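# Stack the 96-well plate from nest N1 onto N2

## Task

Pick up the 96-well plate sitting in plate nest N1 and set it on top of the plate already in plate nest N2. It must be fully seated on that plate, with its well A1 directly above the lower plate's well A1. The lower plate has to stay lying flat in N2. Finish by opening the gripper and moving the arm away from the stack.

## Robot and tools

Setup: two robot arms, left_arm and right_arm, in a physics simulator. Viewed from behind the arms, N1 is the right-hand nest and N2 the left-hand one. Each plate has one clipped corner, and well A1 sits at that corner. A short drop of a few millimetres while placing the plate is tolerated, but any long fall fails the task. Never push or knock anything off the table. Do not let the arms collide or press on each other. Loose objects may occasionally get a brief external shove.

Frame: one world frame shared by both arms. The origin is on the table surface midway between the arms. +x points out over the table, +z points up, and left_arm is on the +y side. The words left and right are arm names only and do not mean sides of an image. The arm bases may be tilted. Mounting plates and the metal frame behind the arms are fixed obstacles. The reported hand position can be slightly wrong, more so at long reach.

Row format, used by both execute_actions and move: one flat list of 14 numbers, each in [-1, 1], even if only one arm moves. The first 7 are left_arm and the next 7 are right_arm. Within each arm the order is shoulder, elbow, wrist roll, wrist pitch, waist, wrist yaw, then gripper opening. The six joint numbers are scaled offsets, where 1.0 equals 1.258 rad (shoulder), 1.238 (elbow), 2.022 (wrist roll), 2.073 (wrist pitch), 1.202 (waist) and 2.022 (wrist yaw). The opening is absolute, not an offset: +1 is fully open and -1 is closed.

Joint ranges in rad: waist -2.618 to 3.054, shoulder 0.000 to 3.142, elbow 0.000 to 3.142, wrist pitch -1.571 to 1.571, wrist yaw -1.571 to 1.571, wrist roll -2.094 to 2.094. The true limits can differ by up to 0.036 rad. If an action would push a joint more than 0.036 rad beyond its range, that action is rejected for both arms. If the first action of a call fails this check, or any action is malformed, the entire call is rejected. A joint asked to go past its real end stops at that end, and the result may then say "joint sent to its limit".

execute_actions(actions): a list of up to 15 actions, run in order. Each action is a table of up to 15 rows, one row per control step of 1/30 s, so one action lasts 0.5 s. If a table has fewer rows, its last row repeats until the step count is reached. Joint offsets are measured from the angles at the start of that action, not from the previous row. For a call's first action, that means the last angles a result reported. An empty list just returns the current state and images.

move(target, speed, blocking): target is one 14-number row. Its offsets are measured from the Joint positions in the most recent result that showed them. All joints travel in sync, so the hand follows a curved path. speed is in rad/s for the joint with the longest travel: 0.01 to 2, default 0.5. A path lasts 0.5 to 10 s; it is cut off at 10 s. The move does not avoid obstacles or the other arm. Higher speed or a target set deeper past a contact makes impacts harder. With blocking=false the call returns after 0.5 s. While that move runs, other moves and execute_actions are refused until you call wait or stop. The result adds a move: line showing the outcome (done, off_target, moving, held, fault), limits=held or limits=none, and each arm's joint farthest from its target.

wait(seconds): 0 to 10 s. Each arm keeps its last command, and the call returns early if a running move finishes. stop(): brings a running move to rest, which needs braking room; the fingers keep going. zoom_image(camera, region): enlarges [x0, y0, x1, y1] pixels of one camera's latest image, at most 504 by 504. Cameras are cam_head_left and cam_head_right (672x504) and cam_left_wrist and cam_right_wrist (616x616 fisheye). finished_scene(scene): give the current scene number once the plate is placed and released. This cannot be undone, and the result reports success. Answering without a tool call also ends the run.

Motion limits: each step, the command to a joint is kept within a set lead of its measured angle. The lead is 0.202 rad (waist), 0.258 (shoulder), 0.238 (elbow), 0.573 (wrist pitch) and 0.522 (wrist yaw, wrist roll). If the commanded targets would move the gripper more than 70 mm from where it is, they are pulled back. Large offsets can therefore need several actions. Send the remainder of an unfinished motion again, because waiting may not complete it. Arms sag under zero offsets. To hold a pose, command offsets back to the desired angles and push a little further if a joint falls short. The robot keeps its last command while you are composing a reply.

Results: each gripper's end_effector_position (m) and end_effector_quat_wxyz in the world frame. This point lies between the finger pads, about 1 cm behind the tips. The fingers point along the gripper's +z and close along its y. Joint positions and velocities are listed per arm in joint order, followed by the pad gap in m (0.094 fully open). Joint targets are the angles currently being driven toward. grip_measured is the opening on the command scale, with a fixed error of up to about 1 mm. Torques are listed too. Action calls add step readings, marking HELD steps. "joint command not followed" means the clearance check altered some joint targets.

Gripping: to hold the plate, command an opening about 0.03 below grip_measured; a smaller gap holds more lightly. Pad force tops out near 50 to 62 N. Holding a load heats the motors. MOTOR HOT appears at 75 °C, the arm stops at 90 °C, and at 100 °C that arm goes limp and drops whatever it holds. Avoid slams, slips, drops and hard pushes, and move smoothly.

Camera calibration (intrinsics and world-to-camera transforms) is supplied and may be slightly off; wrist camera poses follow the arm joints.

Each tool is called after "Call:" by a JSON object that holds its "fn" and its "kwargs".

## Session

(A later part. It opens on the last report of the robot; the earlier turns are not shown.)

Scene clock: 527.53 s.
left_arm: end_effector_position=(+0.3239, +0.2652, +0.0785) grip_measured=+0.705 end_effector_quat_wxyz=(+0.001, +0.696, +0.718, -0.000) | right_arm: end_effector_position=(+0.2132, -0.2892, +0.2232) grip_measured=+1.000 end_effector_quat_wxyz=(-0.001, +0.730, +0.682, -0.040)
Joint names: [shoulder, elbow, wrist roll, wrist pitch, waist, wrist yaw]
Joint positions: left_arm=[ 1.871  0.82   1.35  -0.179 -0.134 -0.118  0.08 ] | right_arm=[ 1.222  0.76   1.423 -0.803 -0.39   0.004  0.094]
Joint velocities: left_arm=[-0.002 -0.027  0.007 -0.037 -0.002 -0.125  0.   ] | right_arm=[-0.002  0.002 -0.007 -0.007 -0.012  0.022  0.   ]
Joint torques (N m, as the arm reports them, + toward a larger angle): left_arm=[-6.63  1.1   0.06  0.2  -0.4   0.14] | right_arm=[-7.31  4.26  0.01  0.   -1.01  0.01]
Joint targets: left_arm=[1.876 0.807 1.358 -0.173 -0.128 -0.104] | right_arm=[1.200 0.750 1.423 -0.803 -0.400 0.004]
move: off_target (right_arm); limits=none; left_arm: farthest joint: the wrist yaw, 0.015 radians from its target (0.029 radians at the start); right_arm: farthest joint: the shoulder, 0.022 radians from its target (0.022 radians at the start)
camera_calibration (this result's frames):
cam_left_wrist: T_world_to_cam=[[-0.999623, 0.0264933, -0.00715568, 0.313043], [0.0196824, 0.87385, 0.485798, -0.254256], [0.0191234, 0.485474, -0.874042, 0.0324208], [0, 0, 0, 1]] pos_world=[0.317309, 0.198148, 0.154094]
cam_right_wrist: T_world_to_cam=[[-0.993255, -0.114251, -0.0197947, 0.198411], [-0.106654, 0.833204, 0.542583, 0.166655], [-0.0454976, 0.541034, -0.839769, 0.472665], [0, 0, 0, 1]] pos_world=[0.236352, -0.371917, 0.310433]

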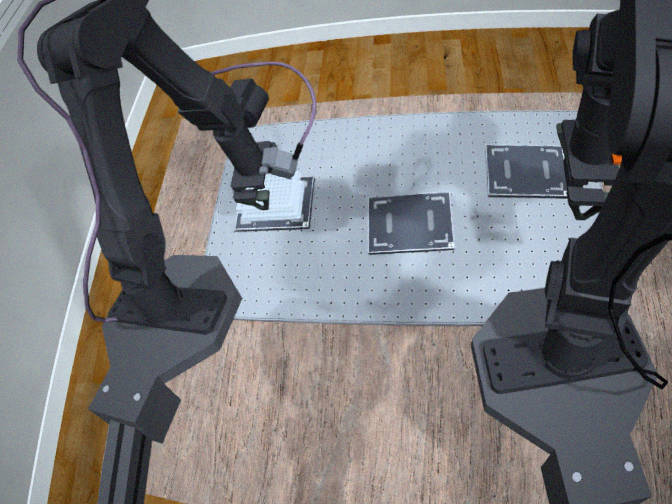

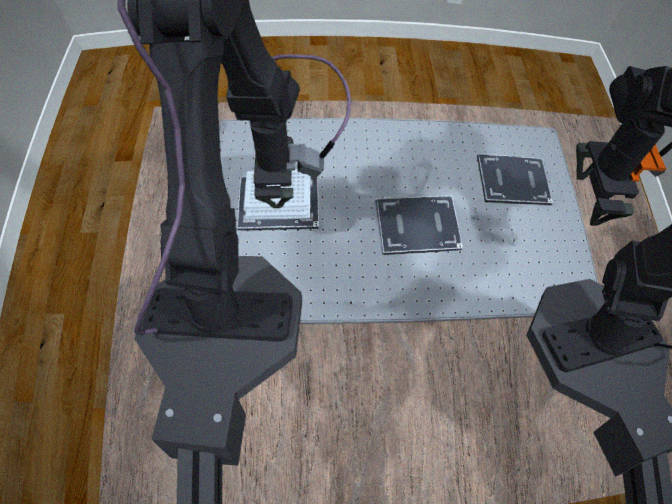

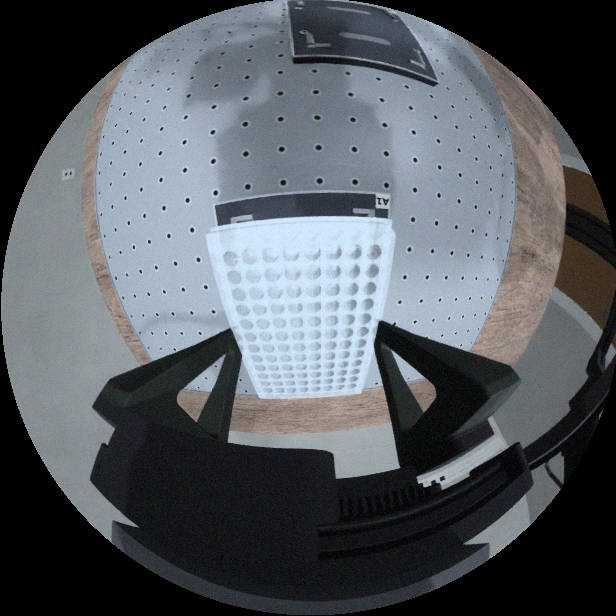

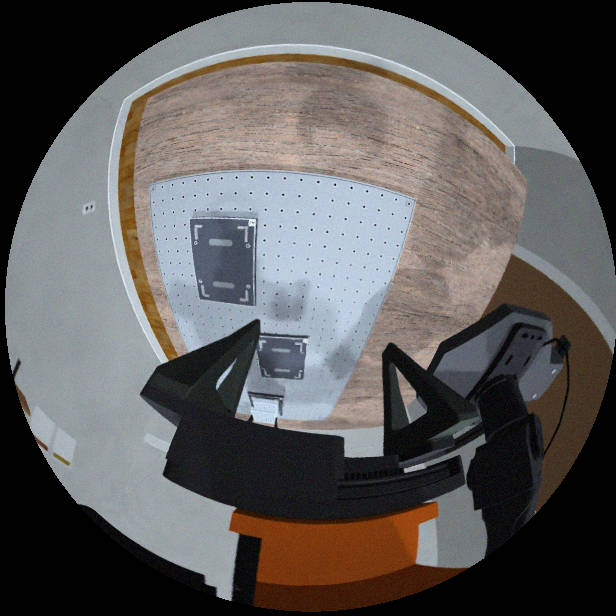

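Call:
{"fn": "zoom_image", "kwargs": {"camera": "cam_left_wrist", "region": [200, 215, 310, 285]}}

Call:
{"fn": "zoom_image", "kwargs": {"camera": "cam_left_wrist", "region": [295, 205, 405, 275]}}

Region (200, 215, 310, 285) of cam_left_wrist's 616x616 image, scaled by 4.582, with more detail than that image has; it fills the top 321 rows of this view, and the rest is white.

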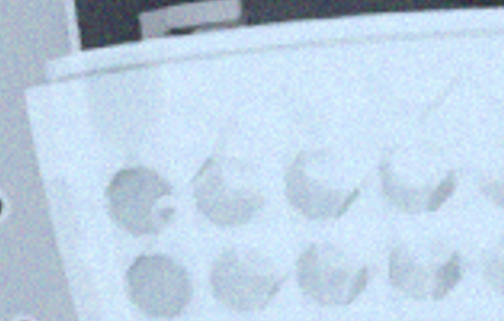

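Region (295, 205, 405, 275) of cam_left_wrist's 616x616 image, scaled by 4.582, with more detail than that image has; it fills the top 321 rows of this view, and the rest is white.

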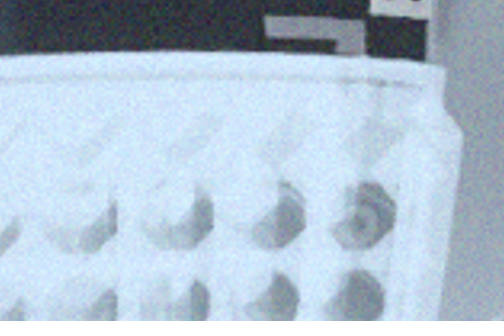

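Call:
{"fn": "zoom_image", "kwargs": {"camera": "cam_head_right", "region": [235, 195, 325, 235]}}

Call:
{"fn": "zoom_image", "kwargs": {"camera": "cam_head_left", "region": [230, 195, 320, 235]}}

Region (235, 195, 325, 235) of cam_head_right's 672x504 image, scaled by 5.600, with more detail than that image has.

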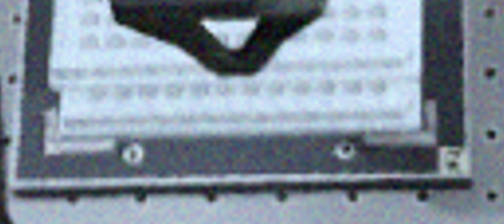

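Region (230, 195, 320, 235) of cam_head_left's 672x504 image, scaled by 5.600, with more detail than that image has.

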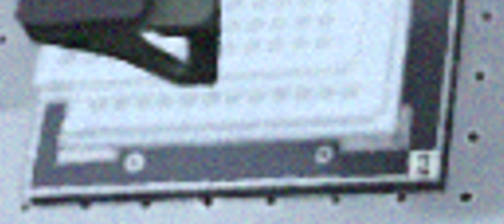

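Call:
{"fn": "zoom_image", "kwargs": {"camera": "cam_left_wrist", "region": [225, 205, 265, 235]}}

Call:
{"fn": "zoom_image", "kwargs": {"camera": "cam_left_wrist", "region": [345, 197, 385, 227]}}

Region (225, 205, 265, 235) of cam_left_wrist's 616x616 image, scaled by 12.600, with more detail than that image has; it fills the top 378 rows of this view, and the rest is white.

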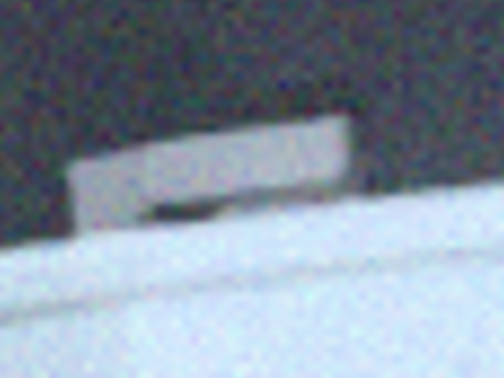

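Region (345, 197, 385, 227) of cam_left_wrist's 616x616 image, scaled by 12.600, with more detail than that image has; it fills the top 378 rows of this view, and the rest is white.

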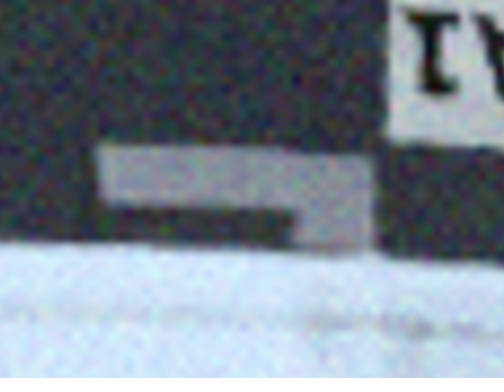

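Call:
{"fn": "move", "kwargs": {"target": [0.0294,-0.0105,-0.0084,0.0203,0.005,0.007,0.67,-0.0175,-0.008,0,0,-0.008,0,1], "speed": 0.05}}

Scene clock: 636.67 s.
left_arm: end_effector_position=(+0.3245, +0.2641, +0.0708) grip_measured=+0.705 end_effector_quat_wxyz=(+0.004, +0.692, +0.722, +0.001) | right_arm: end_effector_position=(+0.2132, -0.2892, +0.2232) grip_measured=+1.000 end_effector_quat_wxyz=(-0.001, +0.730, +0.682, -0.040)
Joint names: [shoulder, elbow, wrist roll, wrist pitch, waist, wrist yaw]
Joint positions: left_arm=[ 1.9    0.82   1.34  -0.144 -0.134 -0.118  0.08 ] | right_arm=[ 1.222  0.76   1.423 -0.803 -0.39   0.004  0.094]
Joint velocities: left_arm=[ 0.007 -0.022 -0.007  0.007  0.012 -0.007  0.   ] | right_arm=[ 0.002 -0.002 -0.007 -0.095  0.012  0.007  0.   ]
Joint torques (N m, as the arm reports them, + toward a larger angle): left_arm=[-6.57  0.94 -0.05  0.18 -0.44  0.13] | right_arm=[-7.33  4.26  0.02  0.   -1.07  0.01]
Joint targets: left_arm=[1.908 0.807 1.333 -0.137 -0.128 -0.104] | right_arm=[1.200 0.750 1.423 -0.803 -0.400 0.004]
move: off_target (right_arm); limits=none; left_arm: farthest joint: the wrist yaw, 0.014 radians from its target (0.014 radians at the start); right_arm: farthest joint: the shoulder, 0.022 radians from its target (0.022 radians at the start)
camera_calibration (this result's frames):
cam_left_wrist: T_world_to_cam=[[-0.999793, 0.0158824, -0.012732, 0.316842], [0.00771754, 0.874535, 0.484901, -0.245851], [0.0188359, 0.484702, -0.874477, 0.0265353], [0, 0, 0, 1]] pos_world=[0.318174, 0.197112, 0.146452]
cam_right_wrist: T_world_to_cam=[[-0.993255, -0.114251, -0.0197947, 0.198411], [-0.106654, 0.833204, 0.542583, 0.166655], [-0.0454976, 0.541034, -0.839769, 0.472665], [0, 0, 0, 1]] pos_world=[0.236352, -0.371917, 0.310433]

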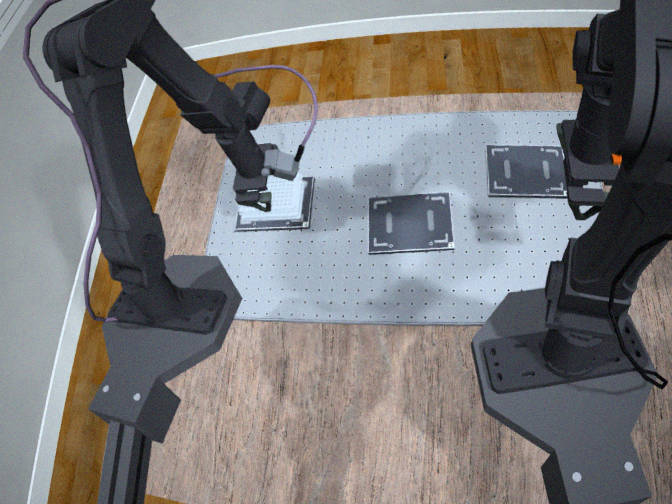

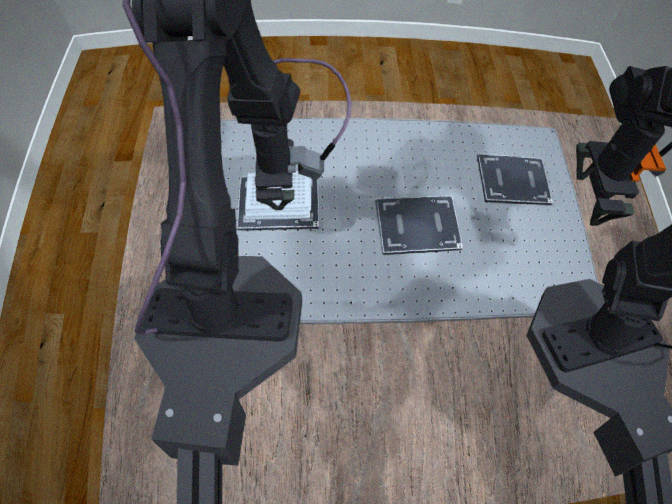

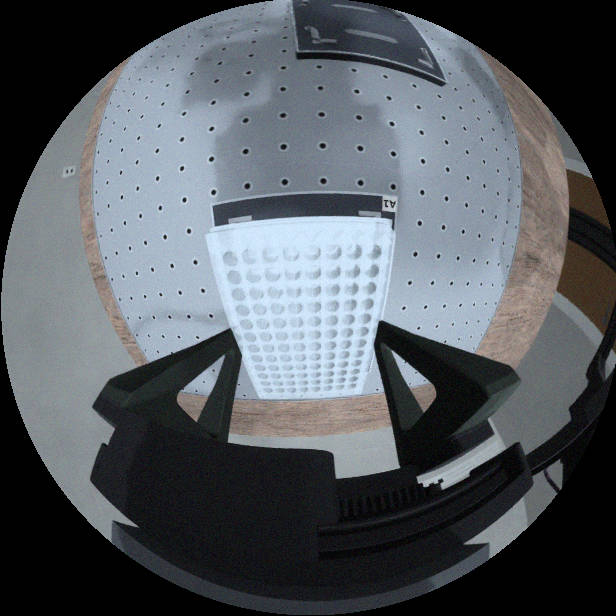

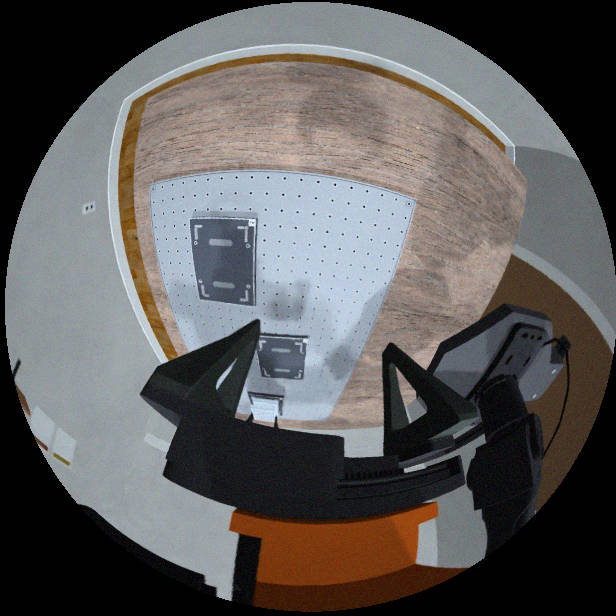

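Call:
{"fn": "zoom_image", "kwargs": {"camera": "cam_left_wrist", "region": [215, 200, 275, 240]}}

Call:
{"fn": "zoom_image", "kwargs": {"camera": "cam_left_wrist", "region": [345, 192, 405, 232]}}

Region (215, 200, 275, 240) of cam_left_wrist's 616x616 image, scaled by 8.400, with more detail than that image has.

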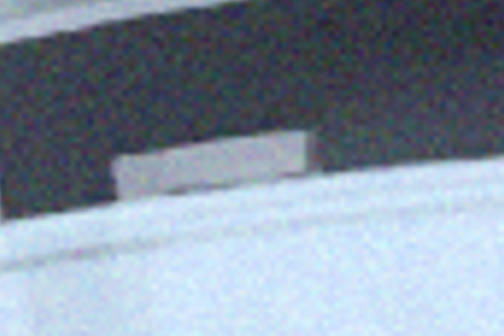

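Region (345, 192, 405, 232) of cam_left_wrist's 616x616 image, scaled by 8.400, with more detail than that image has.

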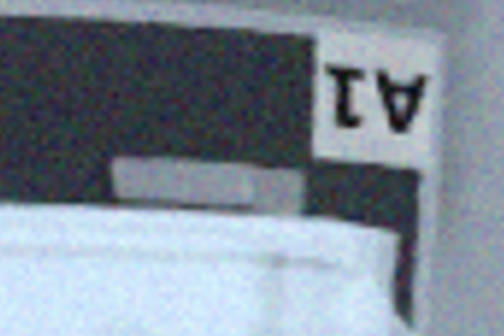

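Call:
{"fn": "zoom_image", "kwargs": {"camera": "cam_left_wrist", "region": [195, 215, 275, 275]}}

Call:
{"fn": "zoom_image", "kwargs": {"camera": "cam_left_wrist", "region": [335, 210, 415, 270]}}

Region (195, 215, 275, 275) of cam_left_wrist's 616x616 image, scaled by 6.300, with more detail than that image has; it fills the top 378 rows of this view, and the rest is white.

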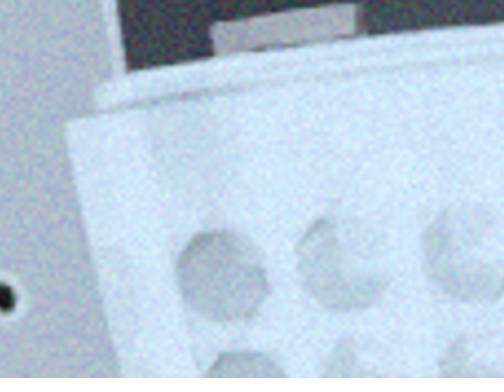

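Region (335, 210, 415, 270) of cam_left_wrist's 616x616 image, scaled by 6.300, with more detail than that image has; it fills the top 378 rows of this view, and the rest is white.

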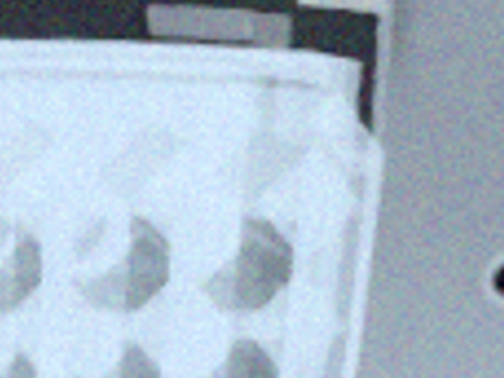

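Call:
{"fn": "move", "kwargs": {"target": [0.0202,-0.0105,-0.0035,0.0121,0.0083,0.007,0.67,-0.0175,-0.008,0,0,-0.008,0,1], "speed": 0.03}}

Scene clock: 665.30 s.
left_arm: end_effector_position=(+0.3242, +0.2636, +0.0664) grip_measured=+0.705 end_effector_quat_wxyz=(+0.004, +0.692, +0.722, +0.002) | right_arm: end_effector_position=(+0.2132, -0.2892, +0.2232) grip_measured=+1.000 end_effector_quat_wxyz=(-0.001, +0.730, +0.682, -0.040)
Joint names: [shoulder, elbow, wrist roll, wrist pitch, waist, wrist yaw]
Joint positions: left_arm=[ 1.918  0.82   1.34  -0.125 -0.134 -0.118  0.08 ] | right_arm=[ 1.222  0.76   1.423 -0.803 -0.39   0.004  0.094]
Joint velocities: left_arm=[ 0.012  0.022  0.037  0.022 -0.012 -0.081 -0.   ] | right_arm=[-0.012  0.002  0.051  0.022 -0.022 -0.095  0.   ]
Joint torques (N m, as the arm reports them, + toward a larger angle): left_arm=[-6.57  0.86 -0.06  0.2  -0.18  0.14] | right_arm=[-7.3   4.27  0.01  0.   -1.06  0.  ]
Joint targets: left_arm=[1.926 0.807 1.334 -0.119 -0.124 -0.104] | right_arm=[1.200 0.750 1.423 -0.803 -0.400 0.004]
move: off_target (right_arm); limits=none; left_arm: farthest joint: the wrist yaw, 0.014 radians from its target (0.014 radians at the start); right_arm: farthest joint: the shoulder, 0.022 radians from its target (0.022 radians at the start)
camera_calibration (this result's frames):
cam_left_wrist: T_world_to_cam=[[-0.99978, 0.0157426, -0.0138511, 0.316605], [0.00705673, 0.87464, 0.484722, -0.243081], [0.0197456, 0.484518, -0.874558, 0.0226679], [0, 0, 0, 1]] pos_world=[0.317803, 0.196641, 0.142036]
cam_right_wrist: T_world_to_cam=[[-0.993255, -0.114251, -0.0197947, 0.198411], [-0.106654, 0.833204, 0.542583, 0.166655], [-0.0454976, 0.541034, -0.839769, 0.472665], [0, 0, 0, 1]] pos_world=[0.236352, -0.371917, 0.310433]

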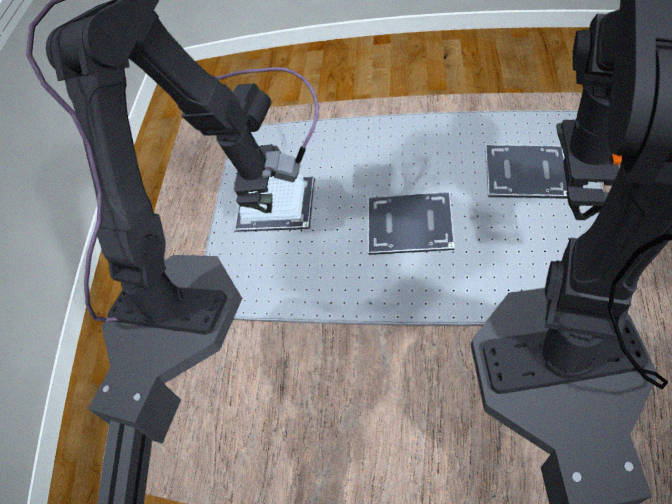

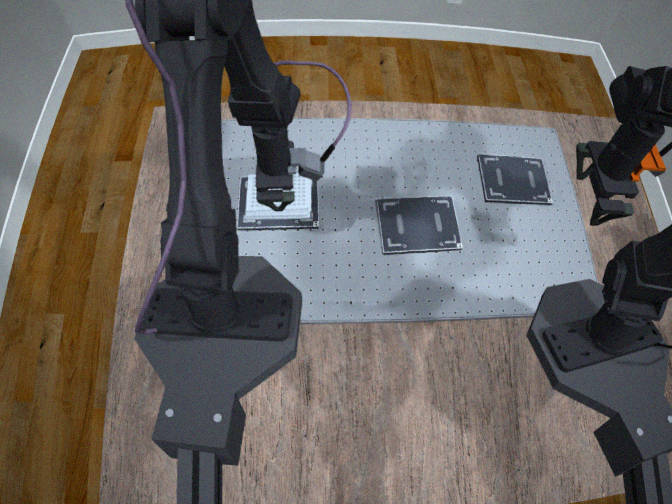

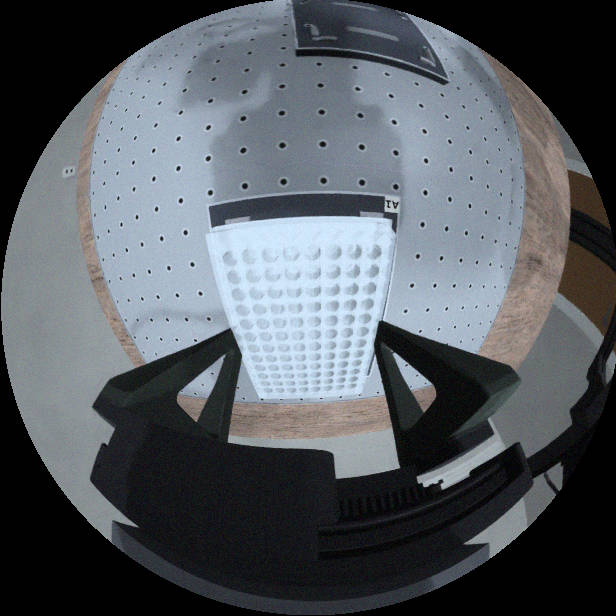

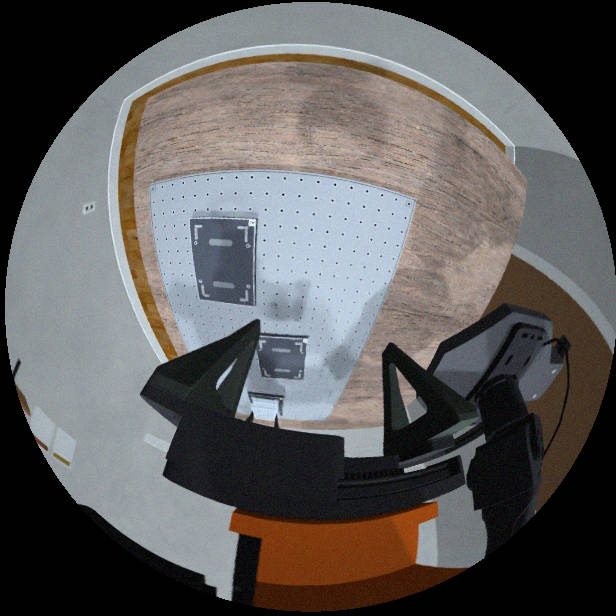

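Call:
{"fn": "execute_actions", "kwargs": {"actions": [[[0.004,-0.0105,-0.003,0.002,0.0125,0.007,0.67,-0.0175,-0.008,0,0,-0.008,0,1],[0.004,-0.0105,-0.003,0.002,0.0125,0.007,0.67,-0.0175,-0.008,0,0,-0.008,0,1],[0.004,-0.0105,-0.003,0.002,0.0125,0.007,0.67,-0.0175,-0.008,0,0,-0.008,0,1],[0.004,-0.0105,-0.003,0.002,0.0125,0.007,0.67,-0.0175,-0.008,0,0,-0.008,0,1],[0.004,-0.0105,-0.003,0.002,0.0085,0.007,0.67,-0.0175,-0.008,0,0,-0.008,0,1]]]}}

Scene clock: 672.43 s.
left_arm: end_effector_position=(+0.3246, +0.2663, +0.0661) grip_measured=+0.705 end_effector_quat_wxyz=(+0.004, +0.689, +0.725, +0.002) | right_arm: end_effector_position=(+0.2132, -0.2892, +0.2232) grip_measured=+1.000 end_effector_quat_wxyz=(-0.001, +0.730, +0.682, -0.040)
Joint names: [shoulder, elbow, wrist roll, wrist pitch, waist, wrist yaw]
Joint positions: left_arm=[ 1.918  0.82   1.34  -0.125 -0.126 -0.117  0.08 ] | right_arm=[ 1.222  0.76   1.423 -0.803 -0.39   0.004  0.094]
Joint velocities: left_arm=[-0.012 -0.007  0.022 -0.007 -0.012 -0.066 -0.   ] | right_arm=[-0.007 -0.007 -0.037 -0.022  0.007 -0.081  0.   ]
Joint torques (N m, as the arm reports them, + toward a larger angle): left_arm=[-6.76  0.86 -0.05  0.19 -0.67  0.13] | right_arm=[-7.33  4.25  0.01  0.   -1.03  0.01]
Joint targets: left_arm=[1.923 0.807 1.334 -0.121 -0.124 -0.104] | right_arm=[1.200 0.750 1.423 -0.803 -0.400 0.004]
Step readings (joint positions):
0: left_arm=[1.918 0.820 1.340 -0.125 -0.134 -0.118] | right_arm=[1.222 0.760 1.423 -0.803 -0.390 0.004]
1: left_arm=[1.918 0.820 1.340 -0.125 -0.133 -0.118] | right_arm=[1.222 0.760 1.423 -0.803 -0.390 0.004]
2: left_arm=[1.918 0.820 1.340 -0.125 -0.132 -0.118] | right_arm=[1.222 0.760 1.423 -0.803 -0.390 0.004]
4: left_arm=[1.918 0.820 1.340 -0.125 -0.128 -0.118] | right_arm=[1.222 0.760 1.423 -0.803 -0.390 0.004]
8: left_arm=[1.918 0.820 1.340 -0.125 -0.126 -0.117] | right_arm=[1.222 0.760 1.423 -0.803 -0.390 0.004]
15: Joint positions above
camera_calibration (this result's frames):
cam_left_wrist: T_world_to_cam=[[-0.999874, 0.00822808, -0.0136061, 0.318994], [0.000576514, 0.873898, 0.486108, -0.243034], [0.0158901, 0.486039, -0.873793, 0.0219377], [0, 0, 0, 1]] pos_world=[0.318745, 0.1991, 0.14165]
cam_right_wrist: T_world_to_cam=[[-0.993255, -0.114251, -0.0197947, 0.198411], [-0.106654, 0.833204, 0.542583, 0.166655], [-0.0454976, 0.541034, -0.839769, 0.472665], [0, 0, 0, 1]] pos_world=[0.236352, -0.371917, 0.310433]

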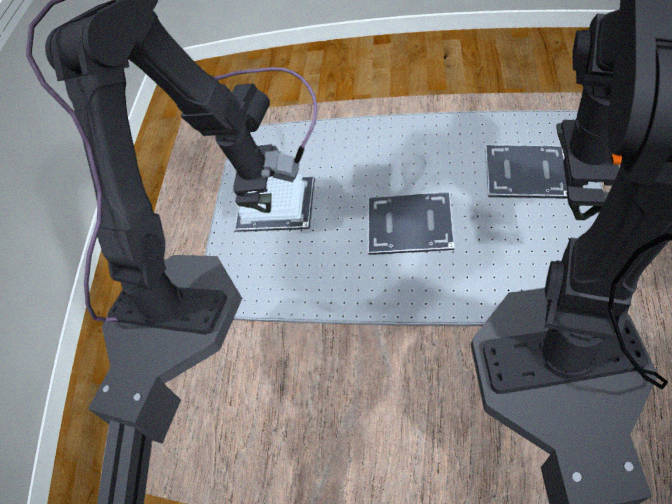

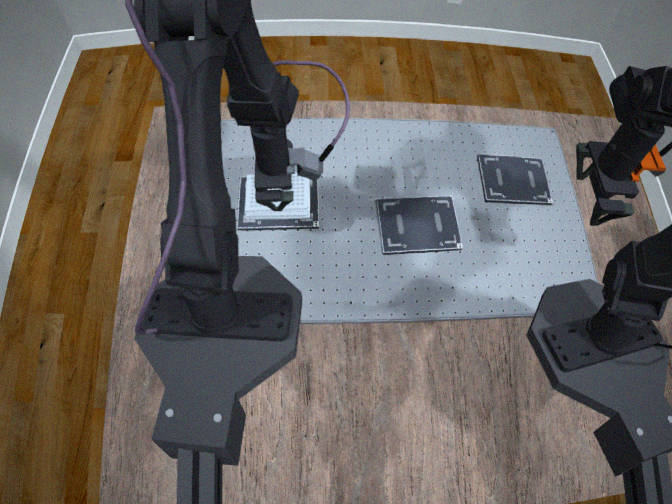

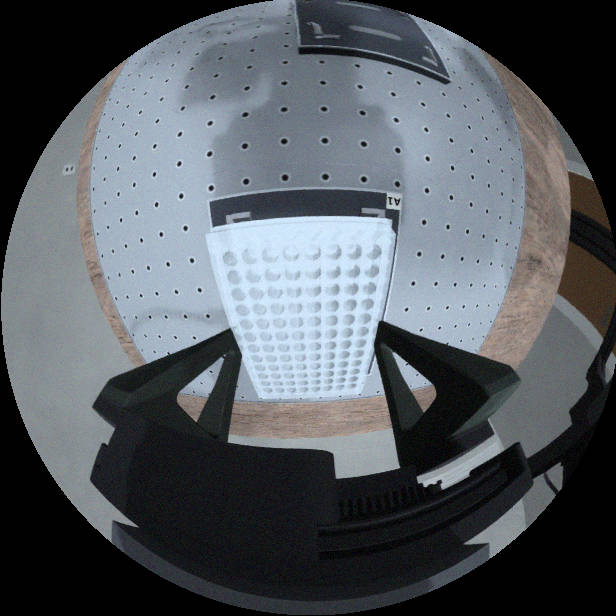

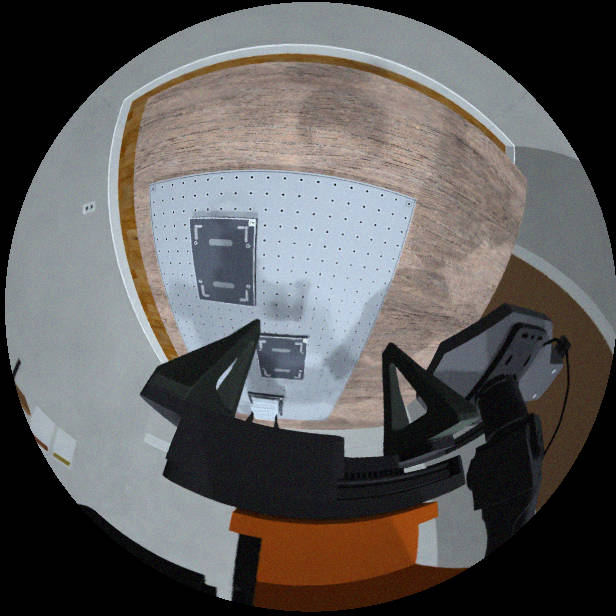

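Call:
{"fn": "execute_actions", "kwargs": {"actions": [[[0.004,-0.0105,-0.003,0.002,-0.0125,0.007,0.67,-0.0175,-0.008,0,0,-0.008,0,1],[0.004,-0.0105,-0.003,0.002,-0.0125,0.007,0.67,-0.0175,-0.008,0,0,-0.008,0,1],[0.004,-0.0105,-0.003,0.002,-0.008,0.007,0.67,-0.0175,-0.008,0,0,-0.008,0,1],[0.004,-0.0105,-0.003,0.002,-0.002,0.007,0.67,-0.0175,-0.008,0,0,-0.008,0,1]]]}}

Scene clock: 682.87 s.
left_arm: end_effector_position=(+0.3246, +0.2663, +0.0661) grip_measured=+0.705 end_effector_quat_wxyz=(+0.004, +0.689, +0.725, +0.002) | right_arm: end_effector_position=(+0.2132, -0.2892, +0.2232) grip_measured=+1.000 end_effector_quat_wxyz=(-0.001, +0.730, +0.682, -0.040)
Joint names: [shoulder, elbow, wrist roll, wrist pitch, waist, wrist yaw]
Joint positions: left_arm=[ 1.918  0.82   1.34  -0.125 -0.126 -0.117  0.08 ] | right_arm=[ 1.222  0.76   1.423 -0.803 -0.39   0.004  0.094]
Joint velocities: left_arm=[ 0.002 -0.017 -0.007  0.081  0.007 -0.037 -0.001] | right_arm=[-0.007 -0.002  0.022  0.007  0.017 -0.066  0.   ]
Joint torques (N m, as the arm reports them, + toward a larger angle): left_arm=[-6.77  0.86 -0.05  0.19 -0.97  0.13] | right_arm=[-7.32  4.27  0.02  0.   -1.04  0.01]
Joint targets: left_arm=[1.923 0.807 1.334 -0.121 -0.129 -0.103] | right_arm=[1.200 0.750 1.423 -0.803 -0.400 0.004]
Step readings (joint positions):
0: left_arm=[1.918 0.820 1.340 -0.125 -0.126 -0.117] | right_arm=[1.222 0.760 1.423 -0.803 -0.390 0.004]
1: left_arm=[1.918 0.820 1.340 -0.125 -0.126 -0.117] | right_arm=[1.222 0.760 1.423 -0.803 -0.390 0.004]
2: left_arm=[1.918 0.820 1.340 -0.125 -0.126 -0.117] | right_arm=[1.222 0.760 1.423 -0.803 -0.390 0.004]
4: left_arm=[1.918 0.820 1.340 -0.125 -0.126 -0.117] | right_arm=[1.222 0.760 1.423 -0.803 -0.390 0.004]
8: left_arm=[1.918 0.820 1.340 -0.125 -0.126 -0.117] | right_arm=[1.222 0.760 1.423 -0.803 -0.390 0.004]
15: Joint positions above
camera_calibration (this result's frames):
cam_left_wrist: T_world_to_cam=[[-0.999874, 0.00822808, -0.0136061, 0.318994], [0.000576514, 0.873898, 0.486108, -0.243034], [0.0158901, 0.486039, -0.873793, 0.0219377], [0, 0, 0, 1]] pos_world=[0.318745, 0.1991, 0.14165]
cam_right_wrist: T_world_to_cam=[[-0.993255, -0.114251, -0.0197947, 0.198411], [-0.106654, 0.833204, 0.542583, 0.166655], [-0.0454976, 0.541034, -0.839769, 0.472665], [0, 0, 0, 1]] pos_world=[0.236352, -0.371917, 0.310433]

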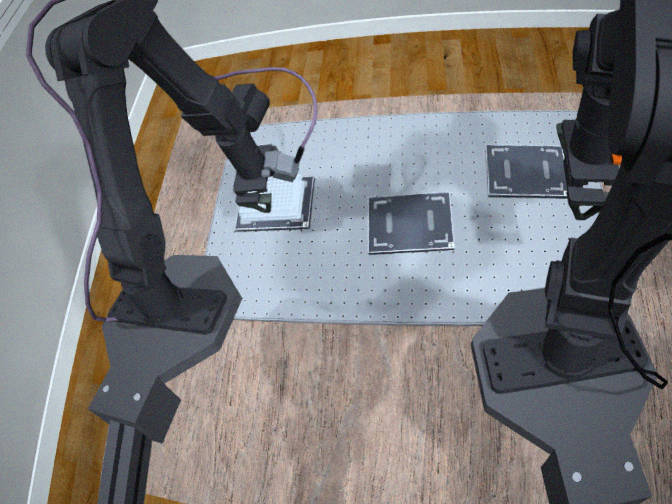

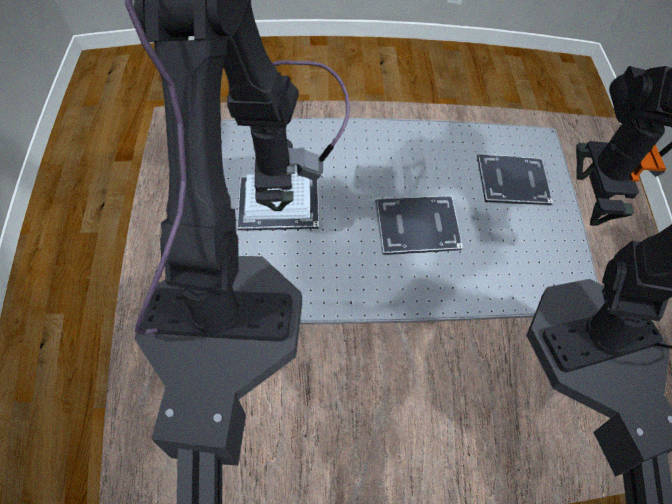

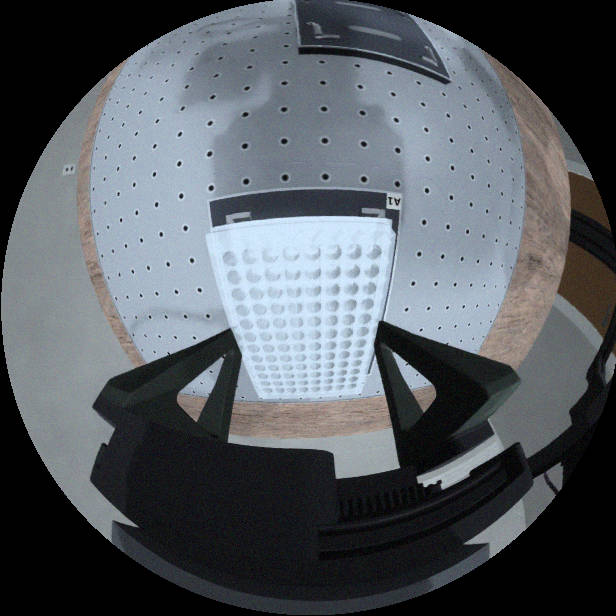

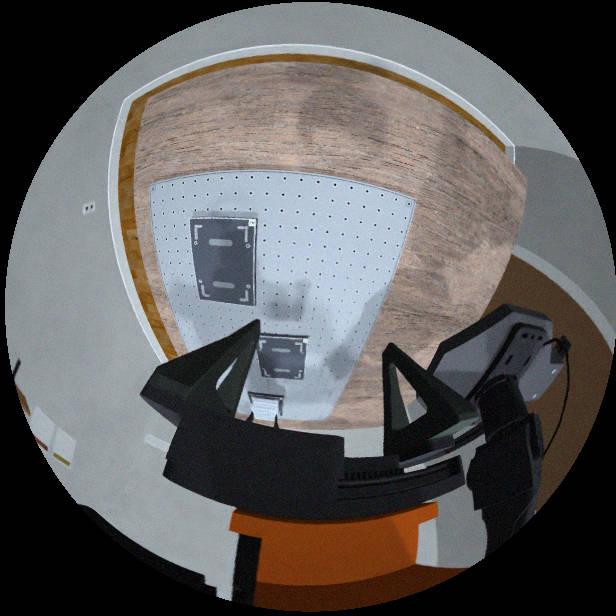

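Call:
{"fn": "execute_actions", "kwargs": {"actions": [[[0.004,-0.0105,-0.003,0.002,-0.0165,0.007,0.67,-0.0175,-0.008,0,0,-0.008,0,1],[0.004,-0.0105,-0.003,0.002,-0.0165,0.007,0.67,-0.0175,-0.008,0,0,-0.008,0,1],[0.004,-0.0105,-0.003,0.002,-0.0165,0.007,0.67,-0.0175,-0.008,0,0,-0.008,0,1],[0.004,-0.0105,-0.003,0.002,-0.003,0.007,0.67,-0.0175,-0.008,0,0,-0.008,0,1]]]}}

Scene clock: 688.50 s.
left_arm: end_effector_position=(+0.3244, +0.2644, +0.0663) grip_measured=+0.705 end_effector_quat_wxyz=(+0.005, +0.691, +0.723, +0.001) | right_arm: end_effector_position=(+0.2132, -0.2892, +0.2232) grip_measured=+1.000 end_effector_quat_wxyz=(-0.001, +0.730, +0.682, -0.040)
Joint names: [shoulder, elbow, wrist roll, wrist pitch, waist, wrist yaw]
Joint positions: left_arm=[ 1.918  0.82   1.34  -0.125 -0.13  -0.115  0.08 ] | right_arm=[ 1.222  0.76   1.423 -0.803 -0.39   0.004  0.094]
Joint velocities: left_arm=[-0.017  0.017 -0.007 -0.037  0.002 -0.11  -0.001] | right_arm=[ 0.002  0.012 -0.051  0.007 -0.007 -0.066  0.   ]
Joint torques (N m, as the arm reports them, + toward a larger angle): left_arm=[-6.77  0.87 -0.05  0.19 -0.85  0.12] | right_arm=[-7.33  4.27  0.02  0.01 -1.06  0.02]
Joint targets: left_arm=[1.923 0.807 1.334 -0.121 -0.130 -0.103] | right_arm=[1.200 0.750 1.423 -0.803 -0.400 0.004]
Step readings (joint positions):
0: left_arm=[1.918 0.820 1.340 -0.125 -0.126 -0.117] | right_arm=[1.222 0.760 1.423 -0.803 -0.390 0.004]
1: left_arm=[1.918 0.820 1.340 -0.125 -0.127 -0.117] | right_arm=[1.222 0.760 1.423 -0.803 -0.390 0.004]
2: left_arm=[1.918 0.820 1.340 -0.125 -0.128 -0.117] | right_arm=[1.222 0.760 1.423 -0.803 -0.390 0.004]
4: left_arm=[1.918 0.820 1.340 -0.125 -0.130 -0.116] | right_arm=[1.222 0.760 1.423 -0.803 -0.390 0.004]
8: left_arm=[1.918 0.820 1.340 -0.125 -0.130 -0.115] | right_arm=[1.222 0.760 1.423 -0.803 -0.390 0.004]
15: Joint positions above
camera_calibration (this result's frames):
cam_left_wrist: T_world_to_cam=[[-0.999835, 0.0121292, -0.0134984, 0.317709], [0.00409749, 0.875504, 0.483193, -0.242885], [0.0176786, 0.483058, -0.87541, 0.0232726], [0, 0, 0, 1]] pos_world=[0.318241, 0.197552, 0.142022]
cam_right_wrist: T_world_to_cam=[[-0.993255, -0.114251, -0.0197947, 0.198411], [-0.106654, 0.833204, 0.542583, 0.166655], [-0.0454976, 0.541034, -0.839769, 0.472665], [0, 0, 0, 1]] pos_world=[0.236352, -0.371917, 0.310433]

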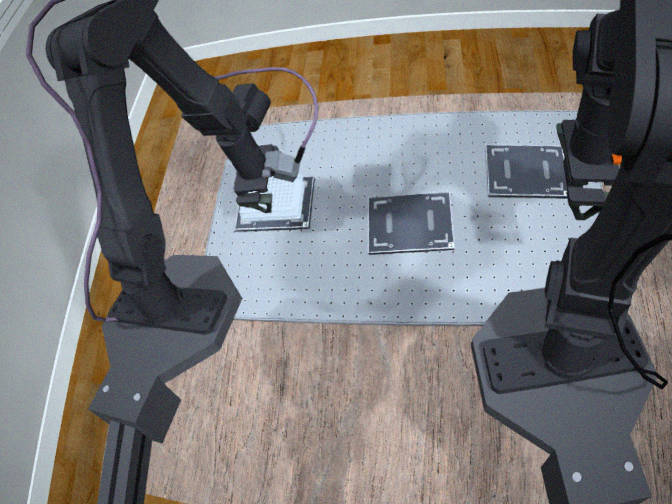

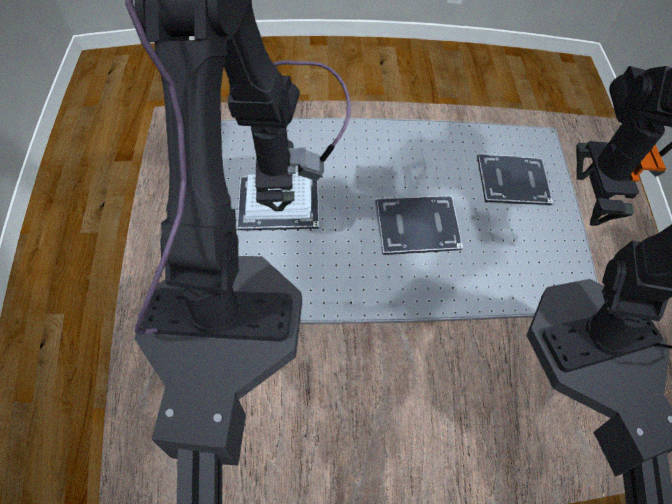

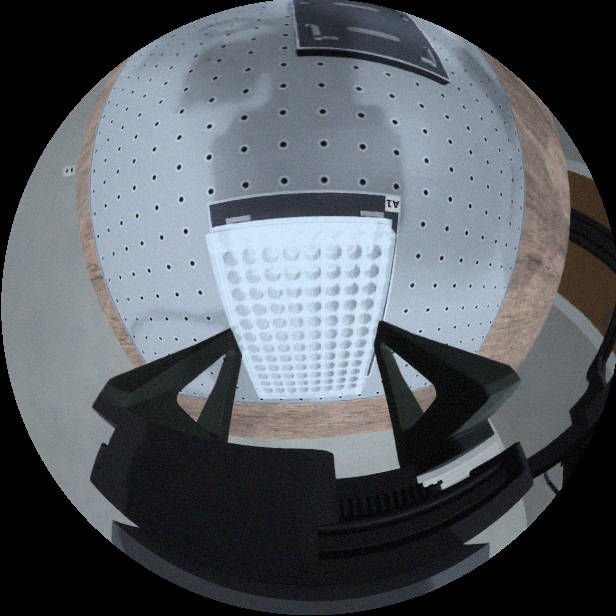

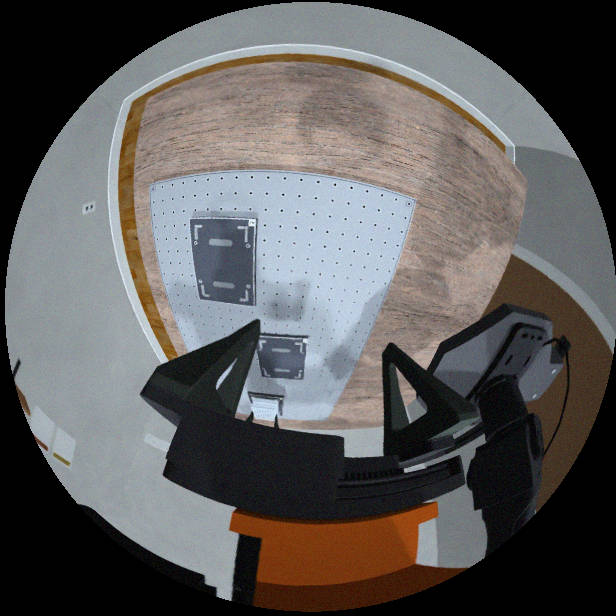

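Call:
{"fn": "zoom_image", "kwargs": {"camera": "cam_left_wrist", "region": [200, 198, 280, 248]}}

Call:
{"fn": "zoom_image", "kwargs": {"camera": "cam_left_wrist", "region": [335, 190, 415, 240]}}

Region (200, 198, 280, 248) of cam_left_wrist's 616x616 image, scaled by 6.300, with more detail than that image has; it fills the top 315 rows of this view, and the rest is white.

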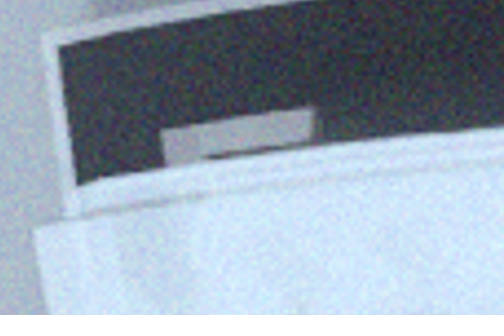

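Region (335, 190, 415, 240) of cam_left_wrist's 616x616 image, scaled by 6.300, with more detail than that image has; it fills the top 315 rows of this view, and the rest is white.

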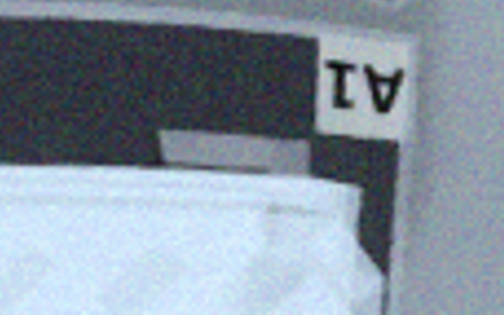

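Call:
{"fn": "move", "kwargs": {"target": [0.0145,-0.0105,-0.003,0.0075,0.0,0.006,0.67,-0.0175,-0.008,0,0,-0.008,0,1], "speed": 0.02}}

Scene clock: 706.07 s.
left_arm: end_effector_position=(+0.3235, +0.2642, +0.0633) grip_measured=+0.705 end_effector_quat_wxyz=(+0.004, +0.691, +0.723, +0.001) | right_arm: end_effector_position=(+0.2132, -0.2892, +0.2232) grip_measured=+1.000 end_effector_quat_wxyz=(-0.001, +0.730, +0.682, -0.040)
Joint names: [shoulder, elbow, wrist roll, wrist pitch, waist, wrist yaw]
Joint positions: left_arm=[ 1.929  0.82   1.34  -0.115 -0.13  -0.115  0.08 ] | right_arm=[ 1.222  0.76   1.423 -0.803 -0.39   0.004  0.094]
Joint velocities: left_arm=[ 0.017  0.002  0.037  0.007 -0.007 -0.139 -0.001] | right_arm=[ 0.007  0.007 -0.037 -0.022 -0.007  0.022  0.   ]
Joint torques (N m, as the arm reports them, + toward a larger angle): left_arm=[-6.67  0.81 -0.05  0.21 -0.83  0.12] | right_arm=[-7.33  4.3   0.01  0.   -1.03  0.01]
Joint targets: left_arm=[1.936 0.807 1.334 -0.109 -0.130 -0.103] | right_arm=[1.200 0.750 1.423 -0.803 -0.400 0.004]
move: off_target (right_arm); limits=none; left_arm: farthest joint: the elbow, 0.013 radians from its target (0.013 radians at the start); right_arm: farthest joint: the shoulder, 0.022 radians from its target (0.022 radians at the start)
camera_calibration (this result's frames):
cam_left_wrist: T_world_to_cam=[[-0.999856, 0.0123593, -0.0116328, 0.316612], [0.00519494, 0.875335, 0.48349, -0.241618], [0.0161582, 0.48336, -0.875273, 0.0212029], [0, 0, 0, 1]] pos_world=[0.317479, 0.197335, 0.139061]
cam_right_wrist: T_world_to_cam=[[-0.993255, -0.114251, -0.0197947, 0.198411], [-0.106654, 0.833204, 0.542583, 0.166655], [-0.0454976, 0.541034, -0.839769, 0.472665], [0, 0, 0, 1]] pos_world=[0.236352, -0.371917, 0.310433]

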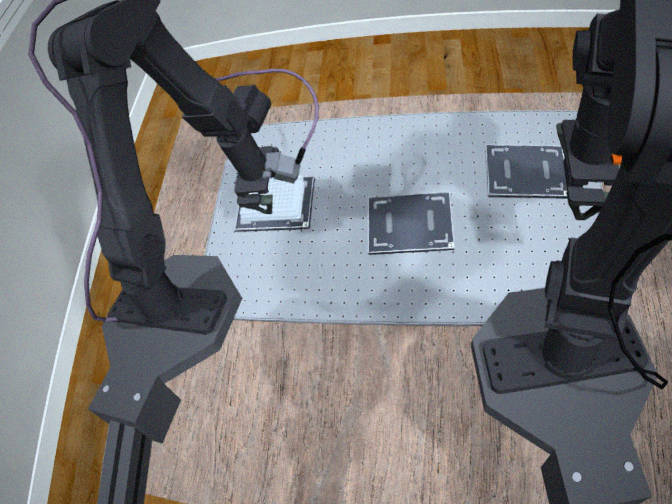

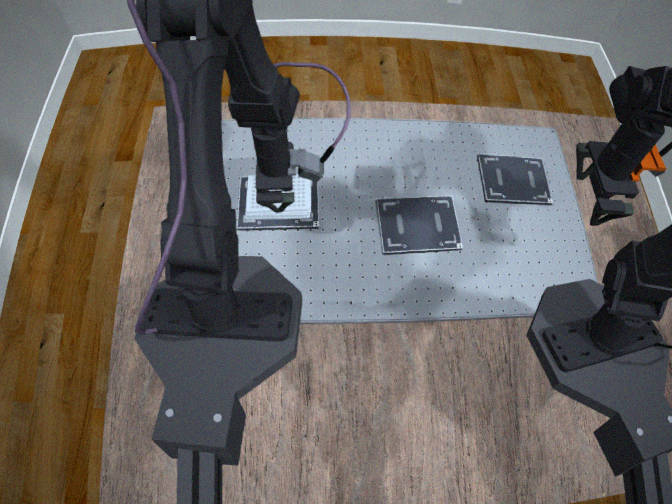

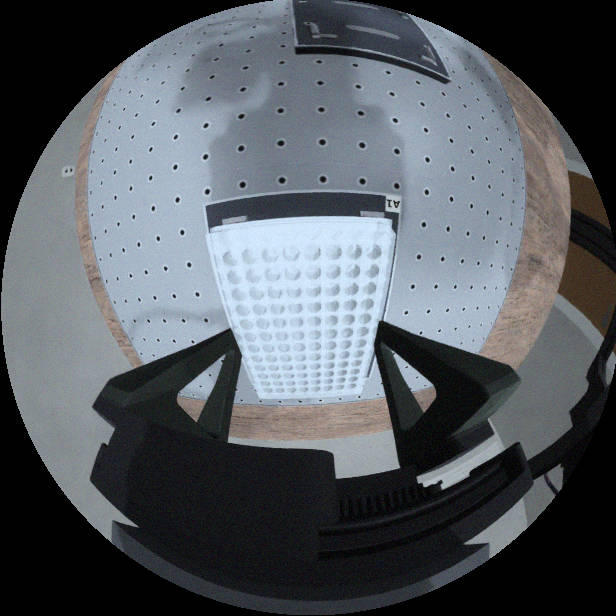

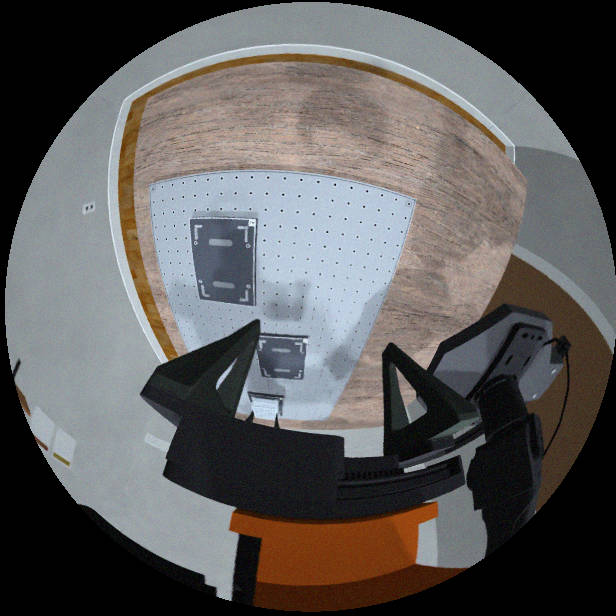

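Call:
{"fn": "zoom_image", "kwargs": {"camera": "cam_head_right", "region": [235, 190, 325, 235]}}

Call:
{"fn": "zoom_image", "kwargs": {"camera": "cam_left_wrist", "region": [195, 195, 415, 285]}}

Region (235, 190, 325, 235) of cam_head_right's 672x504 image, scaled by 5.600, with more detail than that image has.

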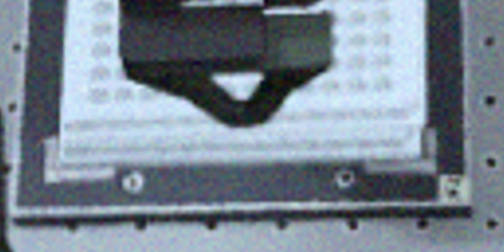

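Region (195, 195, 415, 285) of cam_left_wrist's 616x616 image, scaled by 2.291, with more detail than that image has; it fills the top 206 rows of this view, and the rest is white.

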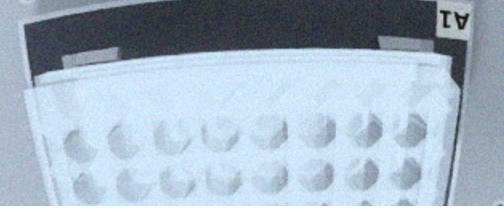

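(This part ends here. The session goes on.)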